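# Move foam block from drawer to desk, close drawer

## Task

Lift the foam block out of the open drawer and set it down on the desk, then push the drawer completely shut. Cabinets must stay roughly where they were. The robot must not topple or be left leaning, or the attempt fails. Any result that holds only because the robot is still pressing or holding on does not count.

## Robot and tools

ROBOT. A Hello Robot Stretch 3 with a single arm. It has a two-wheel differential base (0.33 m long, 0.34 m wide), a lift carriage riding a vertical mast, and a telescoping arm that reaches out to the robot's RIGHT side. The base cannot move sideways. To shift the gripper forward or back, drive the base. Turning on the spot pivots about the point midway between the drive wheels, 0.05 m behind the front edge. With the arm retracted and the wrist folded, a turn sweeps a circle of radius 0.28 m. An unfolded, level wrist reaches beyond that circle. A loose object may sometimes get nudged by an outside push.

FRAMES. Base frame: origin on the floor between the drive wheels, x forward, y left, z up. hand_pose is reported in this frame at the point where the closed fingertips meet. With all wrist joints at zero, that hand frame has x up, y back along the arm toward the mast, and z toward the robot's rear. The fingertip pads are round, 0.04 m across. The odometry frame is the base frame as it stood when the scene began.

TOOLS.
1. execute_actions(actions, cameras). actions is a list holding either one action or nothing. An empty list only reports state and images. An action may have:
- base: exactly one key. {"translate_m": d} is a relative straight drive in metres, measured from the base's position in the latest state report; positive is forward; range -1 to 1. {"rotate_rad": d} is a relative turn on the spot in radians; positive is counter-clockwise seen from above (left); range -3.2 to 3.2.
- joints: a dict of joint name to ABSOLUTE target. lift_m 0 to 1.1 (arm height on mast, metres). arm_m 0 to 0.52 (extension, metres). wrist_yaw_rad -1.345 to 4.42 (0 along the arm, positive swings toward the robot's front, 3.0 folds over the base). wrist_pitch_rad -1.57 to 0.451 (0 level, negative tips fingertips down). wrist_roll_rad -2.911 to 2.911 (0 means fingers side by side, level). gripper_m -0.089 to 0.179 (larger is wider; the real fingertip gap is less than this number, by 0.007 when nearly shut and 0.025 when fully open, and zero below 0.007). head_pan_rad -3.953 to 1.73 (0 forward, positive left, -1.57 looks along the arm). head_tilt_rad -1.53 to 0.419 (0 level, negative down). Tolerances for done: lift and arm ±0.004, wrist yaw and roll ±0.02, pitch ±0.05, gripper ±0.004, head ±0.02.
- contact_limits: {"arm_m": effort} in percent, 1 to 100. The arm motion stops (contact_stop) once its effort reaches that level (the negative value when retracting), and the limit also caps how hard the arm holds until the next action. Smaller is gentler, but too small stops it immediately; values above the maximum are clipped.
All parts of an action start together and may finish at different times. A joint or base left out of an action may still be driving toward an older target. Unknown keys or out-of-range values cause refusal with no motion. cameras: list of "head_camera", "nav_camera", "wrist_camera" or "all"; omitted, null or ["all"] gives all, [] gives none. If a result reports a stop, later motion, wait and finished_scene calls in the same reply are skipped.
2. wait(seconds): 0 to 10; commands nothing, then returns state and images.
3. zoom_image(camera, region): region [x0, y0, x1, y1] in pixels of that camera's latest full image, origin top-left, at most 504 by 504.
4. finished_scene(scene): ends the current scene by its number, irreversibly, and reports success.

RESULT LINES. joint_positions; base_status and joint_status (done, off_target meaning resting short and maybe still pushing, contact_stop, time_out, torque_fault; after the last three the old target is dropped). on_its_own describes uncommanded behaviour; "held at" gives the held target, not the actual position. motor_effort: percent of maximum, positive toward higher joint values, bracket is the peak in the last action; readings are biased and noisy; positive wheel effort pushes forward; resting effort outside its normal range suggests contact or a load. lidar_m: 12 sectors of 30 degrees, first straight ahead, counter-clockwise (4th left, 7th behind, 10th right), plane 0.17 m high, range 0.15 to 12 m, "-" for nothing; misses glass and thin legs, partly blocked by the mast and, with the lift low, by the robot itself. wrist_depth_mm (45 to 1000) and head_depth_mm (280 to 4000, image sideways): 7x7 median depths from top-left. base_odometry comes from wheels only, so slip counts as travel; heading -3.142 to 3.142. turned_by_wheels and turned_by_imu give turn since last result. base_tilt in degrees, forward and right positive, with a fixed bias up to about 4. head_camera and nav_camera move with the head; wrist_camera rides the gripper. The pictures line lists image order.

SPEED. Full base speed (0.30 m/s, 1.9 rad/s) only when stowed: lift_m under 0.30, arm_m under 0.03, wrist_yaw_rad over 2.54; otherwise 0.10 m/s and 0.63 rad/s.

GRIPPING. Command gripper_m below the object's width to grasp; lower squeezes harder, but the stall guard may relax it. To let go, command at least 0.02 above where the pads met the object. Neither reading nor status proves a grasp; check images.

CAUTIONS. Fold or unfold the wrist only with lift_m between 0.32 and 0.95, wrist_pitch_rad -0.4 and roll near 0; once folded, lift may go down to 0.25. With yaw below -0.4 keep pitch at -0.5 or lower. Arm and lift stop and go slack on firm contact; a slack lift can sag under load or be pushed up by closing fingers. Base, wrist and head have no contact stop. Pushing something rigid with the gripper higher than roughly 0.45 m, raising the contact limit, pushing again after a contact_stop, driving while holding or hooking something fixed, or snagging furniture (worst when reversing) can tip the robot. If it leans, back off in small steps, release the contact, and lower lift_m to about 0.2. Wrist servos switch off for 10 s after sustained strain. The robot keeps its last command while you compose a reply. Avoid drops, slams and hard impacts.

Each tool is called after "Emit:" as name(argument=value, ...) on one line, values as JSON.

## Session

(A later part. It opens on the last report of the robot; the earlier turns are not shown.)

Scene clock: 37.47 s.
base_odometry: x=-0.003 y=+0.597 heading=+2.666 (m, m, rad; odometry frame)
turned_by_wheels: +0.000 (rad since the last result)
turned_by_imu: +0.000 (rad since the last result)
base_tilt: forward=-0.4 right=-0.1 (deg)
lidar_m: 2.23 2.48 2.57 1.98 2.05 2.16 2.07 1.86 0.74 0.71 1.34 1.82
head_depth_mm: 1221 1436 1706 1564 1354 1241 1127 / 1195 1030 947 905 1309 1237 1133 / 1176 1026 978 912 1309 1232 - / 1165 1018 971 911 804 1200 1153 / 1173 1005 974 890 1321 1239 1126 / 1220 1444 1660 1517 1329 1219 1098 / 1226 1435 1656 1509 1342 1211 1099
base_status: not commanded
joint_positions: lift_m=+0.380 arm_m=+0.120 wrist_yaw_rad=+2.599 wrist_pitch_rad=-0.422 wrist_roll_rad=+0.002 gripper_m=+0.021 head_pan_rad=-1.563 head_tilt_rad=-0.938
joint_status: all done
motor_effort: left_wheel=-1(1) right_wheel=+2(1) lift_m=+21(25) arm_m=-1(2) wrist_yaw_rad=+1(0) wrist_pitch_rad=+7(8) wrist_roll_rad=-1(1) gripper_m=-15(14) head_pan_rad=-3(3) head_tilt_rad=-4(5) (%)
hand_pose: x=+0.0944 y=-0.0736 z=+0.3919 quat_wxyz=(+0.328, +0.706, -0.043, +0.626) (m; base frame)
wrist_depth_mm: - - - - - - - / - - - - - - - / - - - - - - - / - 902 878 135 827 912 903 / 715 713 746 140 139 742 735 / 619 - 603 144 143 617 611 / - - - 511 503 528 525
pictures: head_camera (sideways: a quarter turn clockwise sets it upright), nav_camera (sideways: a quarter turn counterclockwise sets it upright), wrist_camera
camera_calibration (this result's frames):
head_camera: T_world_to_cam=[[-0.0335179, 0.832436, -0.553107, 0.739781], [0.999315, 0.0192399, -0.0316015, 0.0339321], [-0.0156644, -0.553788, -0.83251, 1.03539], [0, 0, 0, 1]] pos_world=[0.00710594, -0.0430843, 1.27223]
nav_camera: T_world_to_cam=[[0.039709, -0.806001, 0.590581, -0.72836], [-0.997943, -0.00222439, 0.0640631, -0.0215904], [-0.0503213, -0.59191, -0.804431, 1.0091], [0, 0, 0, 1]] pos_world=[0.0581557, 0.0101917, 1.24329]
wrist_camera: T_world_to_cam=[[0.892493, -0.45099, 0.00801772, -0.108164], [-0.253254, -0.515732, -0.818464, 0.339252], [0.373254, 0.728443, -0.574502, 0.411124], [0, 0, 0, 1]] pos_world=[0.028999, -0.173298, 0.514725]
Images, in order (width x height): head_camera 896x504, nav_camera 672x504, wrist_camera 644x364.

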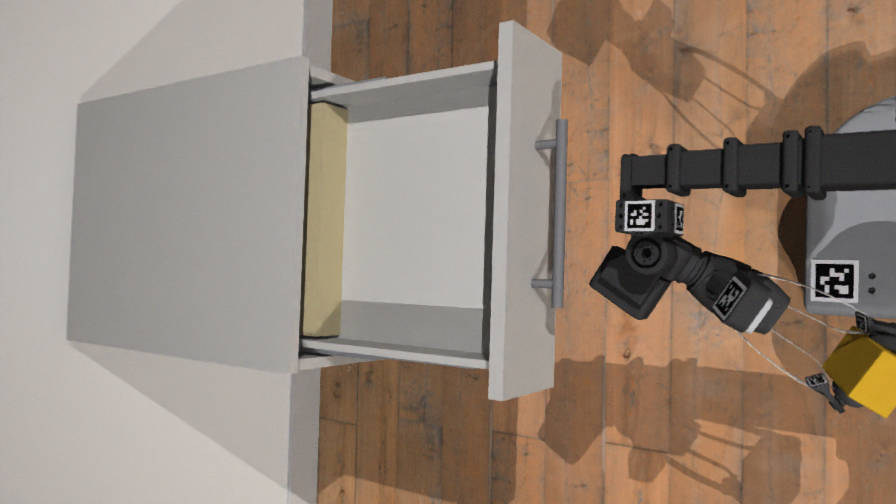

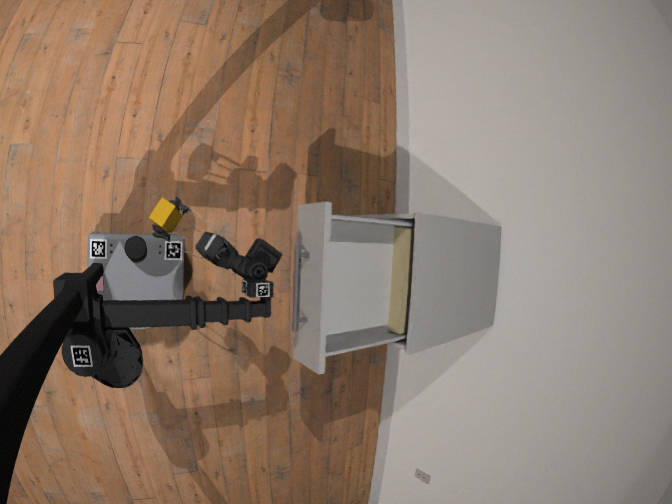

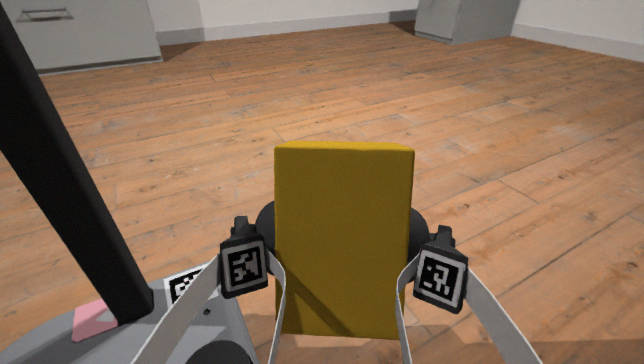

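Emit:
execute_actions(actions=[{"joints":{"arm_m":0.47,"wrist_yaw_rad":3.14},"contact_limits":{"arm_m":25}}], cameras=["head_camera"])

Emit:
execute_actions(actions=[{"joints":{"arm_m":0.52},"contact_limits":{"arm_m":20}}], cameras=["head_camera"])

Scene clock: 41.53 s.
base_odometry: x=-0.003 y=+0.597 heading=+2.667 (m, m, rad; odometry frame)
turned_by_wheels: +0.000 (rad since the last result)
turned_by_imu: +0.000 (rad since the last result)
base_tilt: forward=-0.3 right=-0.1 (deg)
lidar_m: 2.22 2.48 2.57 1.98 2.05 2.16 2.08 1.86 0.74 0.71 1.34 1.82
head_depth_mm: 1217 1438 1692 1553 1390 1250 1132 / 1196 1028 919 1462 1376 1240 1141 / 1170 1025 917 1191 1365 1232 - / 1169 1014 919 1248 1365 1231 1154 / 1174 1011 918 1207 1356 1224 1125 / 1223 1440 1656 1515 1347 1219 1105 / 1224 1448 1647 1513 1336 1213 1103
base_status: not commanded
joint_positions: lift_m=+0.380 arm_m=+0.470 wrist_yaw_rad=+3.138 wrist_pitch_rad=-0.421 wrist_roll_rad=+0.002 gripper_m=+0.021 head_pan_rad=-1.563 head_tilt_rad=-0.940
joint_status: all done
motor_effort: left_wheel=+0(3) right_wheel=-1(4) lift_m=+22(22) arm_m=+4(9) wrist_yaw_rad=+1(3) wrist_pitch_rad=+7(8) wrist_roll_rad=-1(1) gripper_m=-15(15) head_pan_rad=-3(4) head_tilt_rad=-4(6) (%)
contact_limits: arm_m 25 (drawing in: default 15, maximum 25; extending or still: default 22, maximum 36)
hand_pose: x=-0.0205 y=-0.3905 z=+0.3920 quat_wxyz=(+0.149, +0.692, +0.147, +0.691) (m; base frame)
wrist_depth_mm: - - - - - - - / - - - - - - - / - - - - - - - / 878 901 908 136 829 917 929 / 719 733 735 140 139 739 721 / 605 603 598 144 143 610 605 / 525 529 527 497 513 523 532
pictures: head_camera (sideways: a quarter turn clockwise sets it upright)
camera_calibration (this result's frames):
head_camera: T_world_to_cam=[[-0.0332957, 0.833477, -0.55155, 0.73775], [0.99932, 0.0190231, -0.0315797, 0.0339037], [-0.0158288, -0.552226, -0.833544, 1.03674], [0, 0, 0, 1]] pos_world=[0.00709363, -0.043029, 1.27214]
Images, in order (width x height): head_camera 896x504.

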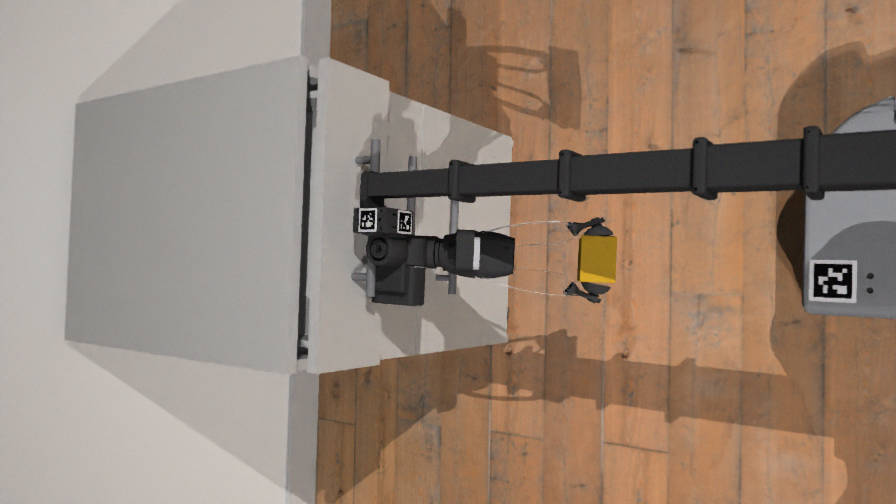

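Scene clock: 42.97 s.
base_odometry: x=-0.003 y=+0.597 heading=+2.667 (m, m, rad; odometry frame)
turned_by_wheels: +0.000 (rad since the last result)
turned_by_imu: -0.003 (rad since the last result)
base_tilt: forward=-0.3 right=-0.1 (deg)
lidar_m: 2.23 2.49 2.57 1.98 2.06 2.15 2.08 1.87 0.75 0.72 1.34 1.81
head_depth_mm: 1227 1446 1699 1553 1384 1242 1128 / 1197 1028 951 1497 1371 1238 1142 / 1170 1025 935 1170 1355 1230 - / 1174 1014 923 1212 1320 1220 1157 / 1181 1007 947 1210 1358 1217 1121 / 1226 1441 1654 1507 1356 1214 1106 / 1225 1443 1667 1506 1345 1212 1102
base_status: not commanded
joint_positions: lift_m=+0.380 arm_m=+0.512 wrist_yaw_rad=+3.140 wrist_pitch_rad=-0.421 wrist_roll_rad=+0.002 gripper_m=+0.021 head_pan_rad=-1.564 head_tilt_rad=-0.941
joint_status: arm_m contact_stop (moved +0.042 of +0.050)
on_its_own: arm_m is slack since a contact_stop, until your next command for it (your +0.520 is given up)
motor_effort: left_wheel=+1(14) right_wheel=-4(17) lift_m=+26(26) arm_m=+1(21) wrist_yaw_rad=+1(1) wrist_pitch_rad=+7(7) wrist_roll_rad=-1(1) gripper_m=-15(15) head_pan_rad=-3(3) head_tilt_rad=-4(3) (%)
contact_limits: arm_m 20 (drawing in: default 15, maximum 25; extending or still: default 22, maximum 36)
hand_pose: x=-0.0208 y=-0.4329 z=+0.3918 quat_wxyz=(+0.149, +0.692, +0.147, +0.691) (m; base frame)
wrist_depth_mm: - - - - - - - / - - - - - - - / - - - - - - - / 903 933 918 135 850 917 908 / 724 743 728 140 139 718 728 / 606 609 599 144 143 618 617 / 529 520 530 501 517 536 526
pictures: head_camera (sideways: a quarter turn clockwise sets it upright)
camera_calibration (this result's frames):
head_camera: T_world_to_cam=[[-0.0330601, 0.833979, -0.550805, 0.736779], [0.999325, 0.0187645, -0.0315693, 0.03389], [-0.0159925, -0.551477, -0.834037, 1.03738], [0, 0, 0, 1]] pos_world=[0.0070811, -0.0430028, 1.2721]
Images, in order (width x height): head_camera 896x504.

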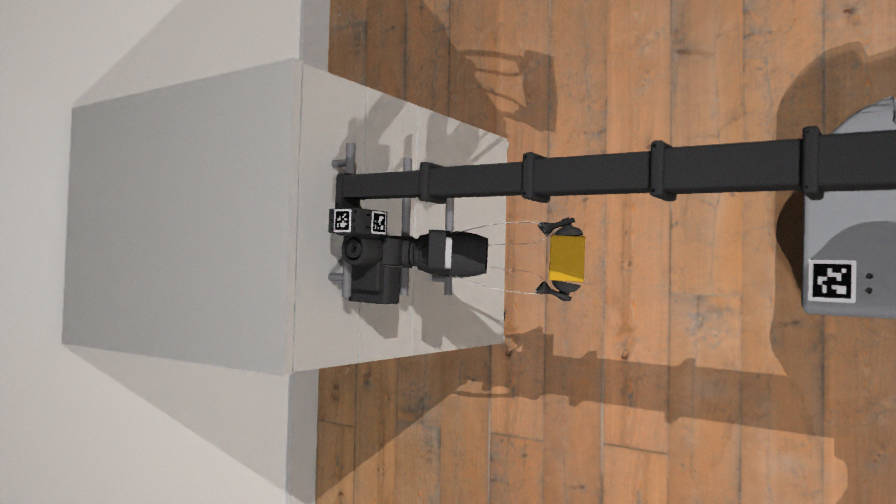

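Emit:
execute_actions(actions=[{"joints":{"arm_m":0.44}}], cameras=["head_camera"])

Emit:
execute_actions(actions=[{"base":{"translate_m":1.0},"joints":{"lift_m":0.8,"wrist_pitch_rad":0,"head_pan_rad":0,"head_tilt_rad":-0.6}}], cameras=["head_camera","nav_camera"])

Scene clock: 45.00 s.
base_odometry: x=-0.003 y=+0.597 heading=+2.667 (m, m, rad; odometry frame)
turned_by_wheels: +0.000 (rad since the last result)
turned_by_imu: +0.000 (rad since the last result)
base_tilt: forward=-0.4 right=-0.1 (deg)
lidar_m: 2.23 2.48 2.57 1.98 2.05 2.16 2.07 1.87 0.75 0.72 1.34 1.81
head_depth_mm: 1226 1447 1689 1564 1375 1242 1126 / 1192 1031 950 1493 1380 1240 1131 / 1170 1018 949 1190 1354 1225 - / 1165 1010 947 - 1367 1227 1150 / 1171 1007 952 1234 1354 1222 1122 / 1220 1437 1666 1517 1348 1217 1108 / 1224 1450 1644 1500 1345 1205 1107
base_status: not commanded
joint_positions: lift_m=+0.380 arm_m=+0.440 wrist_yaw_rad=+3.140 wrist_pitch_rad=-0.421 wrist_roll_rad=+0.002 gripper_m=+0.021 head_pan_rad=-1.564 head_tilt_rad=-0.941
joint_status: all done
motor_effort: left_wheel=+0(1) right_wheel=+0(4) lift_m=+26(26) arm_m=-2(3) wrist_yaw_rad=+1(0) wrist_pitch_rad=+7(7) wrist_roll_rad=-1(1) gripper_m=-16(15) head_pan_rad=-3(3) head_tilt_rad=-3(4) (%)
hand_pose: x=-0.0208 y=-0.3612 z=+0.3918 quat_wxyz=(+0.149, +0.692, +0.147, +0.691) (m; base frame)
wrist_depth_mm: - - - - - - - / - - - - - - - / - - - - - - - / 921 909 956 136 812 890 919 / 738 745 - 140 139 715 709 / 618 610 582 144 142 617 604 / 517 528 534 488 514 533 528
pictures: head_camera (sideways: a quarter turn clockwise sets it upright)
camera_calibration (this result's frames):
head_camera: T_world_to_cam=[[-0.0330601, 0.833979, -0.550805, 0.736779], [0.999325, 0.0187645, -0.0315693, 0.03389], [-0.0159925, -0.551477, -0.834037, 1.03738], [0, 0, 0, 1]] pos_world=[0.0070811, -0.0430027, 1.2721]
Images, in order (width x height): head_camera 896x504.

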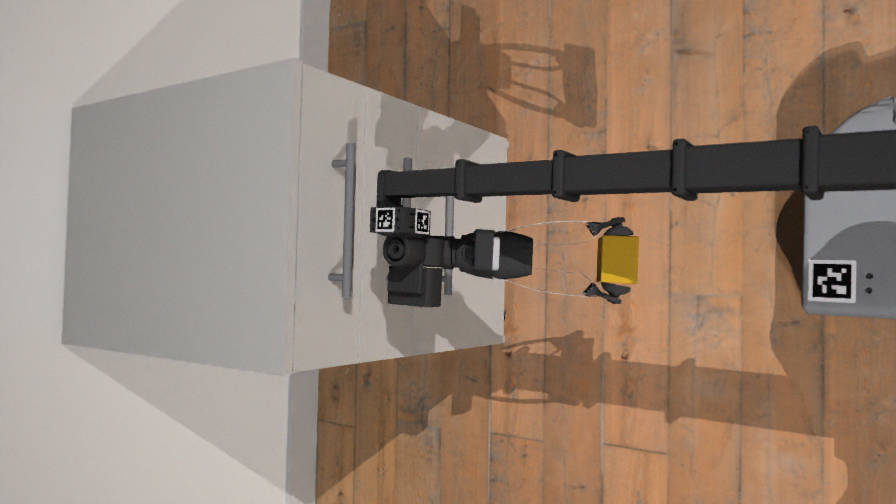

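Scene clock: 56.43 s.
base_odometry: x=-0.892 y=+1.054 heading=+2.667 (m, m, rad; odometry frame)
turned_by_wheels: +0.000 (rad since the last result)
turned_by_imu: -0.001 (rad since the last result)
base_tilt: forward=-0.4 right=-0.1 (deg)
lidar_m: 1.24 1.74 1.79 2.49 2.48 3.19 3.05 1.12 1.20 1.28 1.32 1.56
head_depth_mm: 1452 1606 1300 1966 1745 1453 1241 / 1447 1593 1290 1960 1740 1444 1241 / 1438 1576 1273 1944 1712 1429 1233 / 1432 1572 1266 1937 1709 1432 1228 / 1431 1558 1249 1916 1712 1427 1224 / 1424 1560 1242 1468 1652 1417 1218 / 1424 1549 1224 1882 1691 1405 1209
base_status: done
joint_positions: lift_m=+0.800 arm_m=+0.440 wrist_yaw_rad=+3.140 wrist_pitch_rad=-0.025 wrist_roll_rad=+0.002 gripper_m=+0.021 head_pan_rad=-0.007 head_tilt_rad=-0.606
joint_status: all done
motor_effort: left_wheel=+0(2) right_wheel=+0(6) lift_m=+27(27) arm_m=-2(1) wrist_yaw_rad=+1(0) wrist_pitch_rad=+8(8) wrist_roll_rad=-1(1) gripper_m=-15(15) head_pan_rad=+4(49) head_tilt_rad=+2(19) (%)
hand_pose: x=-0.0208 y=-0.3296 z=+0.9080 quat_wxyz=(+0.010, +0.708, +0.009, +0.706) (m; base frame)
wrist_depth_mm: - - - - - - - / - - - - - - - / - - - - - - - / - - - 135 - - - / - - - 140 139 - - / - - - 144 143 - - / - - - - - - -
pictures: head_camera (sideways: a quarter turn clockwise sets it upright), nav_camera (sideways: a quarter turn counterclockwise sets it upright)
camera_calibration (this result's frames):
head_camera: T_world_to_cam=[[-0.606854, -0.0228193, -0.794486, 1.05782], [0.00648222, 0.999412, -0.0336566, 0.0426781], [0.794787, -0.0255747, -0.606349, 0.736327], [0, 0, 0, 1]] pos_world=[0.0564425, 0.000316971, 1.28833]
nav_camera: T_world_to_cam=[[0.569732, 0.0294776, 0.821301, -1.03227], [-0.0331349, -0.99772, 0.058795, -0.020644], [0.821162, -0.0607112, -0.567457, 0.695571], [0, 0, 0, 1]] pos_world=[0.0162592, 0.0520609, 1.24373]
Images, in order (width x height): head_camera 896x504, nav_camera 672x504.

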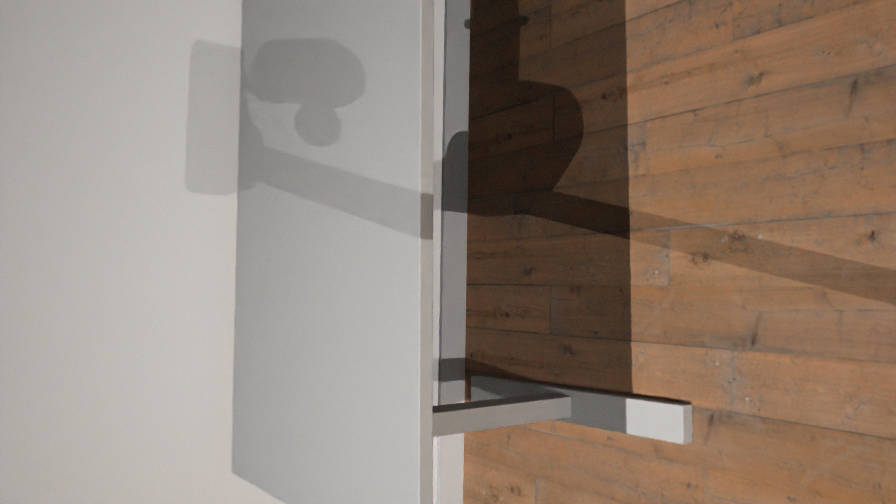

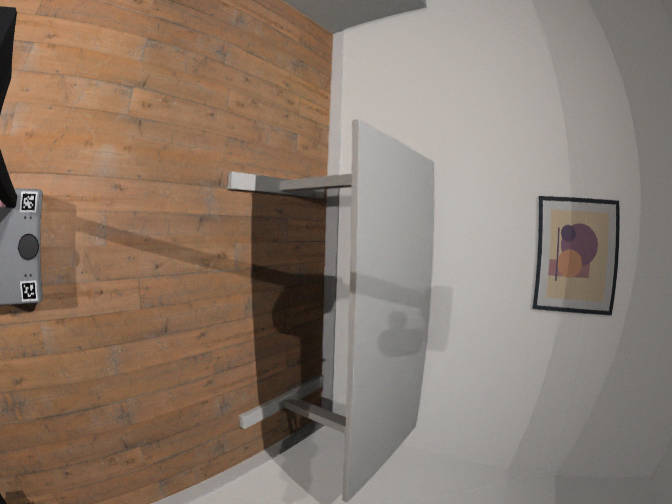

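Emit:
execute_actions(actions=[{"base":{"translate_m":0.12},"joints":{"wrist_yaw_rad":0,"wrist_pitch_rad":0.03,"arm_m":0.5,"lift_m":0.7}}], cameras=[])

Emit:
execute_actions(actions=[{"base":{"rotate_rad":1.5},"joints":{"head_pan_rad":-1.57}}], cameras=[])

Emit:
execute_actions(actions=[{"joints":{"lift_m":0.655}}])

Scene clock: 59.40 s.
base_odometry: x=-0.999 y=+1.109 heading=+2.667 (m, m, rad; odometry frame)
turned_by_wheels: +0.000 (rad since the last result)
turned_by_imu: +0.000 (rad since the last result)
base_tilt: forward=-0.4 right=-0.1 (deg)
lidar_m: 1.13 1.13 1.74 2.48 2.48 3.31 3.18 1.21 1.33 1.28 1.32 1.47
head_depth_mm: 1342 1492 1302 1044 1753 1459 1244 / 1341 1489 1291 1002 1747 1447 1237 / 1328 1486 1280 994 1725 1441 1234 / 1330 1478 1259 983 1723 1428 1235 / 1331 1474 1254 976 1703 1431 1223 / 1326 1474 1242 973 1597 1412 1211 / 1318 1463 1223 965 1690 1410 1217
base_status: done
joint_positions: lift_m=+0.700 arm_m=+0.500 wrist_yaw_rad=+0.002 wrist_pitch_rad=+0.004 wrist_roll_rad=+0.002 gripper_m=+0.021 head_pan_rad=-0.007 head_tilt_rad=-0.606
joint_status: all done
motor_effort: left_wheel=-1(3) right_wheel=+0(6) lift_m=+21(24) arm_m=+2(2) wrist_yaw_rad=-1(2) wrist_pitch_rad=+8(9) wrist_roll_rad=-1(1) gripper_m=-16(14) head_pan_rad=+5(5) head_tilt_rad=+1(2) (%)
hand_pose: x=-0.0209 y=-0.9011 z=+0.8159 quat_wxyz=(+0.707, -0.001, -0.708, +0.002) (m; base frame)
wrist_depth_mm: 515 523 504 509 500 491 488 / 540 526 531 525 514 514 506 / 555 552 555 531 531 532 524 / 567 575 560 135 542 553 535 / 603 592 589 139 139 560 563 / 618 607 608 144 142 578 576 / 657 633 634 641 617 602 608
pictures: none
No camera images: the call's "cameras" was empty. Leave "cameras" out to get every camera's image.

Scene clock: 62.77 s.
base_odometry: x=-0.999 y=+1.109 heading=-2.117 (m, m, rad; odometry frame)
turned_by_wheels: +1.500 (rad since the last result)
turned_by_imu: +1.499 (rad since the last result)
base_tilt: forward=-0.3 right=-0.1 (deg)
lidar_m: 2.49 2.23 2.62 3.18 1.21 1.28 1.28 1.30 1.46 1.57 1.13 1.73
head_depth_mm: 1369 1541 1300 1045 1749 1458 1249 / 1361 1515 1289 1040 1803 - - / 1348 1495 1275 - 1732 1439 1235 / 1344 1482 1315 1932 1717 1424 1228 / 1327 1473 1248 1019 1702 1428 1218 / 1317 1464 1239 973 1690 1411 1217 / 1315 1454 1226 961 1561 1375 1208
base_status: done
joint_positions: lift_m=+0.700 arm_m=+0.500 wrist_yaw_rad=+0.000 wrist_pitch_rad=+0.004 wrist_roll_rad=+0.002 gripper_m=+0.021 head_pan_rad=-1.563 head_tilt_rad=-0.606
joint_status: all done
motor_effort: left_wheel=-1(5) right_wheel=+2(9) lift_m=+21(21) arm_m=+2(3) wrist_yaw_rad=-1(1) wrist_pitch_rad=+8(8) wrist_roll_rad=-1(1) gripper_m=-15(15) head_pan_rad=-3(49) head_tilt_rad=+2(1) (%)
hand_pose: x=-0.0213 y=-0.9011 z=+0.8159 quat_wxyz=(+0.707, -0.001, -0.708, +0.001) (m; base frame)
wrist_depth_mm: 779 772 783 788 803 813 830 / 784 794 799 812 830 821 851 / 813 818 833 842 839 868 878 / 833 730 762 136 619 901 893 / 408 412 463 140 139 456 461 / 288 290 274 144 143 309 314 / 217 220 226 207 219 234 235
pictures: none
No camera images: the call's "cameras" was empty. Leave "cameras" out to get every camera's image.

Scene clock: 64.00 s.
base_odometry: x=-0.999 y=+1.109 heading=-2.117 (m, m, rad; odometry frame)
turned_by_wheels: +0.000 (rad since the last result)
turned_by_imu: +0.000 (rad since the last result)
base_tilt: forward=-0.3 right=-0.1 (deg)
lidar_m: 2.48 2.24 2.62 3.19 1.21 1.28 1.28 1.30 1.46 1.57 1.13 1.73
head_depth_mm: 1376 1537 1295 1048 1748 1451 1238 / 1368 1518 1289 1038 1760 1487 - / 1356 1497 1270 1067 1692 1436 1231 / 1344 1486 1262 - 1713 1430 1224 / 1329 1470 1250 1013 1705 1416 1218 / 1322 1467 1242 968 1692 1422 1223 / 1306 1452 1231 963 1549 1376 1215
base_status: not commanded
joint_positions: lift_m=+0.655 arm_m=+0.500 wrist_yaw_rad=+0.000 wrist_pitch_rad=+0.005 wrist_roll_rad=+0.002 gripper_m=+0.021 head_pan_rad=-1.563 head_tilt_rad=-0.606
joint_status: all done
motor_effort: left_wheel=-1(1) right_wheel=+2(2) lift_m=+20(19) arm_m=+2(2) wrist_yaw_rad=+0(0) wrist_pitch_rad=+8(9) wrist_roll_rad=-1(1) gripper_m=-15(15) head_pan_rad=-3(4) head_tilt_rad=+1(3) (%)
hand_pose: x=-0.0213 y=-0.9011 z=+0.7710 quat_wxyz=(+0.707, -0.001, -0.708, +0.002) (m; base frame)
wrist_depth_mm: 738 775 784 799 797 791 828 / 790 799 796 823 838 834 858 / 811 818 826 843 865 870 874 / 506 516 536 136 445 615 647 / 288 292 325 140 139 324 329 / 203 205 196 144 143 220 222 / 155 157 159 149 156 165 167
pictures: head_camera (sideways: a quarter turn clockwise sets it upright), nav_camera (sideways: a quarter turn counterclockwise sets it upright), wrist_camera
camera_calibration (this result's frames):
head_camera: T_world_to_cam=[[-0.0318874, 0.606424, -0.794502, 1.05433], [0.999398, 0.00845616, -0.0336566, 0.0366214], [-0.0136917, -0.795096, -0.606329, 0.741232], [0, 0, 0, 1]] pos_world=[0.00716944, -0.0503324, 1.28833]
nav_camera: T_world_to_cam=[[0.0379901, -0.569207, 0.821316, -1.02905], [-0.998104, 0.0182195, 0.0587943, -0.0147568], [-0.0484301, -0.821992, -0.567435, 0.700847], [0, 0, 0, 1]] pos_world=[0.0583069, -0.00938136, 1.24373]
wrist_camera: T_world_to_cam=[[-0.997081, -0.0657397, 0.0388408, -0.0980154], [-0.0502694, 0.182271, -0.981962, 0.95277], [0.0574744, -0.981048, -0.185043, -0.572551], [0, 0, 0, 1]] pos_world=[-0.0169271, -0.741806, 0.833445]
Images, in order (width x height): head_camera 896x504, nav_camera 672x504, wrist_camera 644x364.

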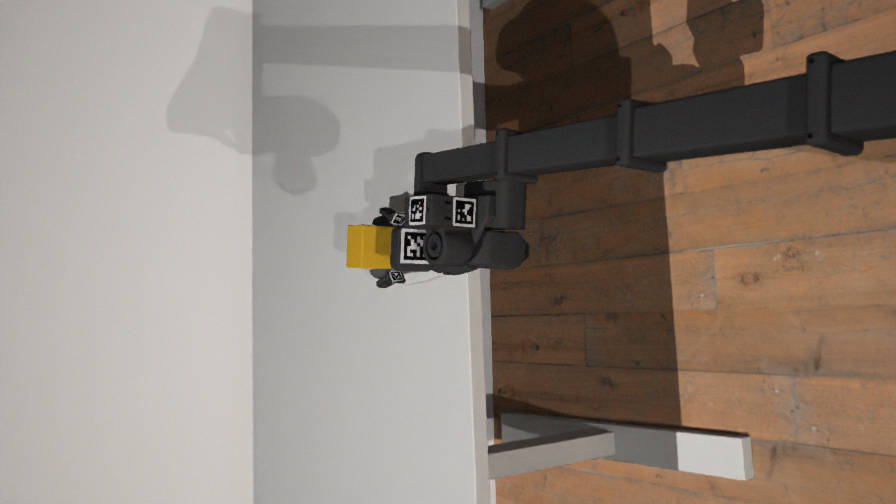

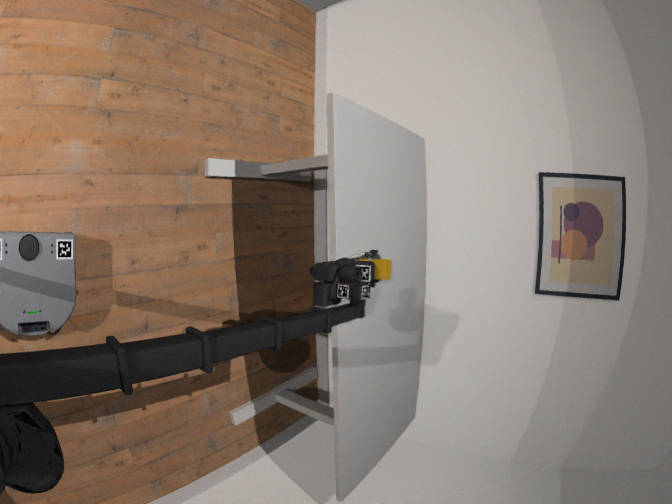

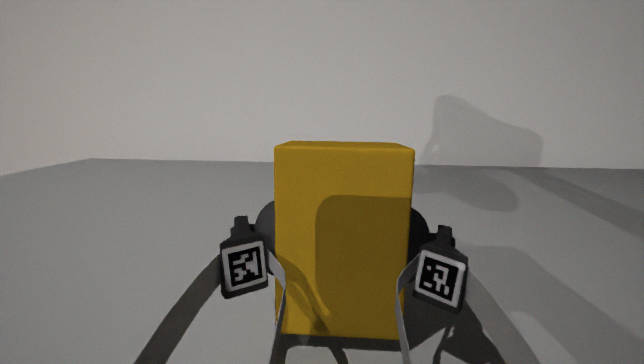

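Emit:
execute_actions(actions=[{"joints":{"lift_m":0.646}}], cameras=[])

Emit:
execute_actions(actions=[{"joints":{"gripper_m":0.13}}], cameras=[])

Emit:
execute_actions(actions=[{"joints":{"arm_m":0.42}}], cameras=["wrist_camera"])

Emit:
finished_scene(scene=1)

Scene clock: 65.00 s.
base_odometry: x=-0.999 y=+1.109 heading=-2.117 (m, m, rad; odometry frame)
turned_by_wheels: +0.000 (rad since the last result)
turned_by_imu: +0.000 (rad since the last result)
base_tilt: forward=-0.4 right=-0.1 (deg)
lidar_m: 2.48 2.23 2.61 3.19 1.21 1.28 1.28 1.30 1.46 1.56 1.13 1.74
head_depth_mm: 1379 1535 1298 1048 1752 1453 1246 / 1367 1515 1285 1040 1765 1467 - / 1356 1502 1269 1032 1685 1438 1237 / 1336 1495 1258 - 1713 1434 1222 / 1325 1482 1252 1018 1699 1422 1222 / 1314 1461 1236 970 1695 1416 1211 / 1309 1445 1232 965 1555 1383 1209
base_status: not commanded
joint_positions: lift_m=+0.646 arm_m=+0.500 wrist_yaw_rad=+0.000 wrist_pitch_rad=+0.008 wrist_roll_rad=+0.002 gripper_m=+0.021 head_pan_rad=-1.563 head_tilt_rad=-0.606
joint_status: all done
motor_effort: left_wheel=-2(2) right_wheel=+2(2) lift_m=+20(20) arm_m=+2(3) wrist_yaw_rad=+0(0) wrist_pitch_rad=+7(8) wrist_roll_rad=-1(1) gripper_m=-15(15) head_pan_rad=-4(3) head_tilt_rad=+1(2) (%)
hand_pose: x=-0.0213 y=-0.9012 z=+0.7630 quat_wxyz=(+0.707, -0.003, -0.708, +0.003) (m; base frame)
wrist_depth_mm: 768 774 762 789 812 799 812 / 786 805 794 824 843 845 843 / 822 833 840 830 852 875 875 / 473 488 506 135 410 581 621 / 270 273 303 140 139 299 312 / 186 190 183 144 143 205 207 / 144 145 148 147 146 154 155
pictures: none
No camera images: the call's "cameras" was empty. Leave "cameras" out to get every camera's image.

Scene clock: 66.60 s.
base_odometry: x=-0.999 y=+1.109 heading=-2.117 (m, m, rad; odometry frame)
turned_by_wheels: +0.000 (rad since the last result)
turned_by_imu: +0.000 (rad since the last result)
base_tilt: forward=-0.3 right=-0.1 (deg)
lidar_m: 2.48 2.23 2.62 3.18 1.21 1.28 1.28 1.30 1.46 1.57 1.12 1.73
head_depth_mm: 1382 1530 1300 1049 1754 1452 1240 / 1359 1511 1286 1044 1773 1467 - / 1354 1507 1274 1030 1678 1432 1245 / 1338 1495 1259 999 1696 1427 1229 / 1332 1478 1250 1012 1707 1423 1226 / 1319 1466 1235 972 1690 1421 1216 / 1311 1450 1230 963 1556 1375 1215
base_status: not commanded
joint_positions: lift_m=+0.646 arm_m=+0.500 wrist_yaw_rad=+0.000 wrist_pitch_rad=+0.008 wrist_roll_rad=+0.002 gripper_m=+0.130 head_pan_rad=-1.563 head_tilt_rad=-0.606
joint_status: all done
motor_effort: left_wheel=-1(1) right_wheel=+2(2) lift_m=+20(20) arm_m=+2(2) wrist_yaw_rad=+0(0) wrist_pitch_rad=+7(7) wrist_roll_rad=-1(1) gripper_m=+0(82) head_pan_rad=-3(3) head_tilt_rad=+2(2) (%)
hand_pose: x=-0.0213 y=-0.9012 z=+0.7630 quat_wxyz=(+0.707, -0.003, -0.708, +0.003) (m; base frame)
wrist_depth_mm: 779 764 772 776 808 813 812 / 783 802 811 803 837 836 851 / 806 832 849 859 868 836 885 / 469 487 513 139 408 597 632 / 268 272 283 143 249 334 311 / 187 189 188 148 178 - 205 / 150 145 148 149 151 153 156
pictures: none
No camera images: the call's "cameras" was empty. Leave "cameras" out to get every camera's image.

Scene clock: 68.40 s.
base_odometry: x=-0.999 y=+1.109 heading=-2.117 (m, m, rad; odometry frame)
turned_by_wheels: +0.000 (rad since the last result)
turned_by_imu: +0.000 (rad since the last result)
base_tilt: forward=-0.3 right=-0.1 (deg)
lidar_m: 2.48 2.24 2.61 3.19 1.21 1.28 1.28 1.30 1.46 1.57 1.12 1.73
head_depth_mm: 1370 1536 1299 1048 1740 1448 1246 / 1365 1514 1295 1037 1755 1469 - / 1351 1502 1280 1009 1637 1437 1233 / 1337 1497 1262 988 1629 1430 1234 / 1332 1470 1254 1015 1692 1425 1226 / 1324 1463 1234 971 1691 1424 1217 / 1312 1447 1230 967 1560 1381 1212
base_status: not commanded
joint_positions: lift_m=+0.646 arm_m=+0.420 wrist_yaw_rad=+0.000 wrist_pitch_rad=+0.008 wrist_roll_rad=+0.002 gripper_m=+0.130 head_pan_rad=-1.563 head_tilt_rad=-0.606
joint_status: all done
motor_effort: left_wheel=-1(2) right_wheel=+1(2) lift_m=+20(20) arm_m=-1(3) wrist_yaw_rad=+0(0) wrist_pitch_rad=+7(7) wrist_roll_rad=-1(1) gripper_m=+0(1) head_pan_rad=-4(4) head_tilt_rad=+1(2) (%)
hand_pose: x=-0.0213 y=-0.8217 z=+0.7630 quat_wxyz=(+0.707, -0.003, -0.708, +0.003) (m; base frame)
wrist_depth_mm: 845 857 863 870 890 889 898 / 843 897 881 908 916 943 947 / 896 891 928 928 957 948 960 / 473 489 512 224 549 592 608 / 270 276 283 229 293 335 311 / 188 189 189 196 199 - 208 / 150 146 148 149 152 153 156
pictures: wrist_camera
camera_calibration (this result's frames):
wrist_camera: T_world_to_cam=[[-0.997081, -0.0655939, 0.0390862, -0.0925483], [-0.050268, 0.178578, -0.982641, 0.9279], [0.0574754, -0.981737, -0.181354, -0.499472], [0, 0, 0, 1]] pos_world=[-0.0169271, -0.662123, 0.824829]
Images, in order (width x height): wrist_camera 644x364.

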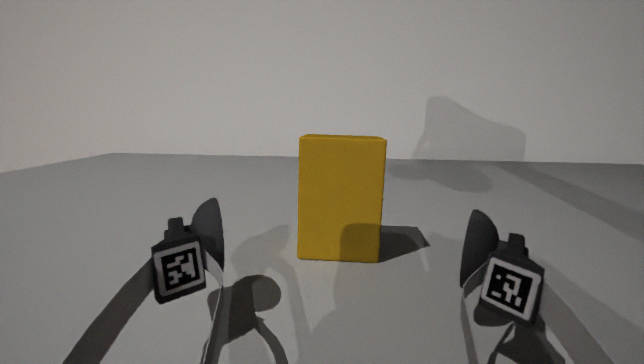

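The scene is finished: the task was done.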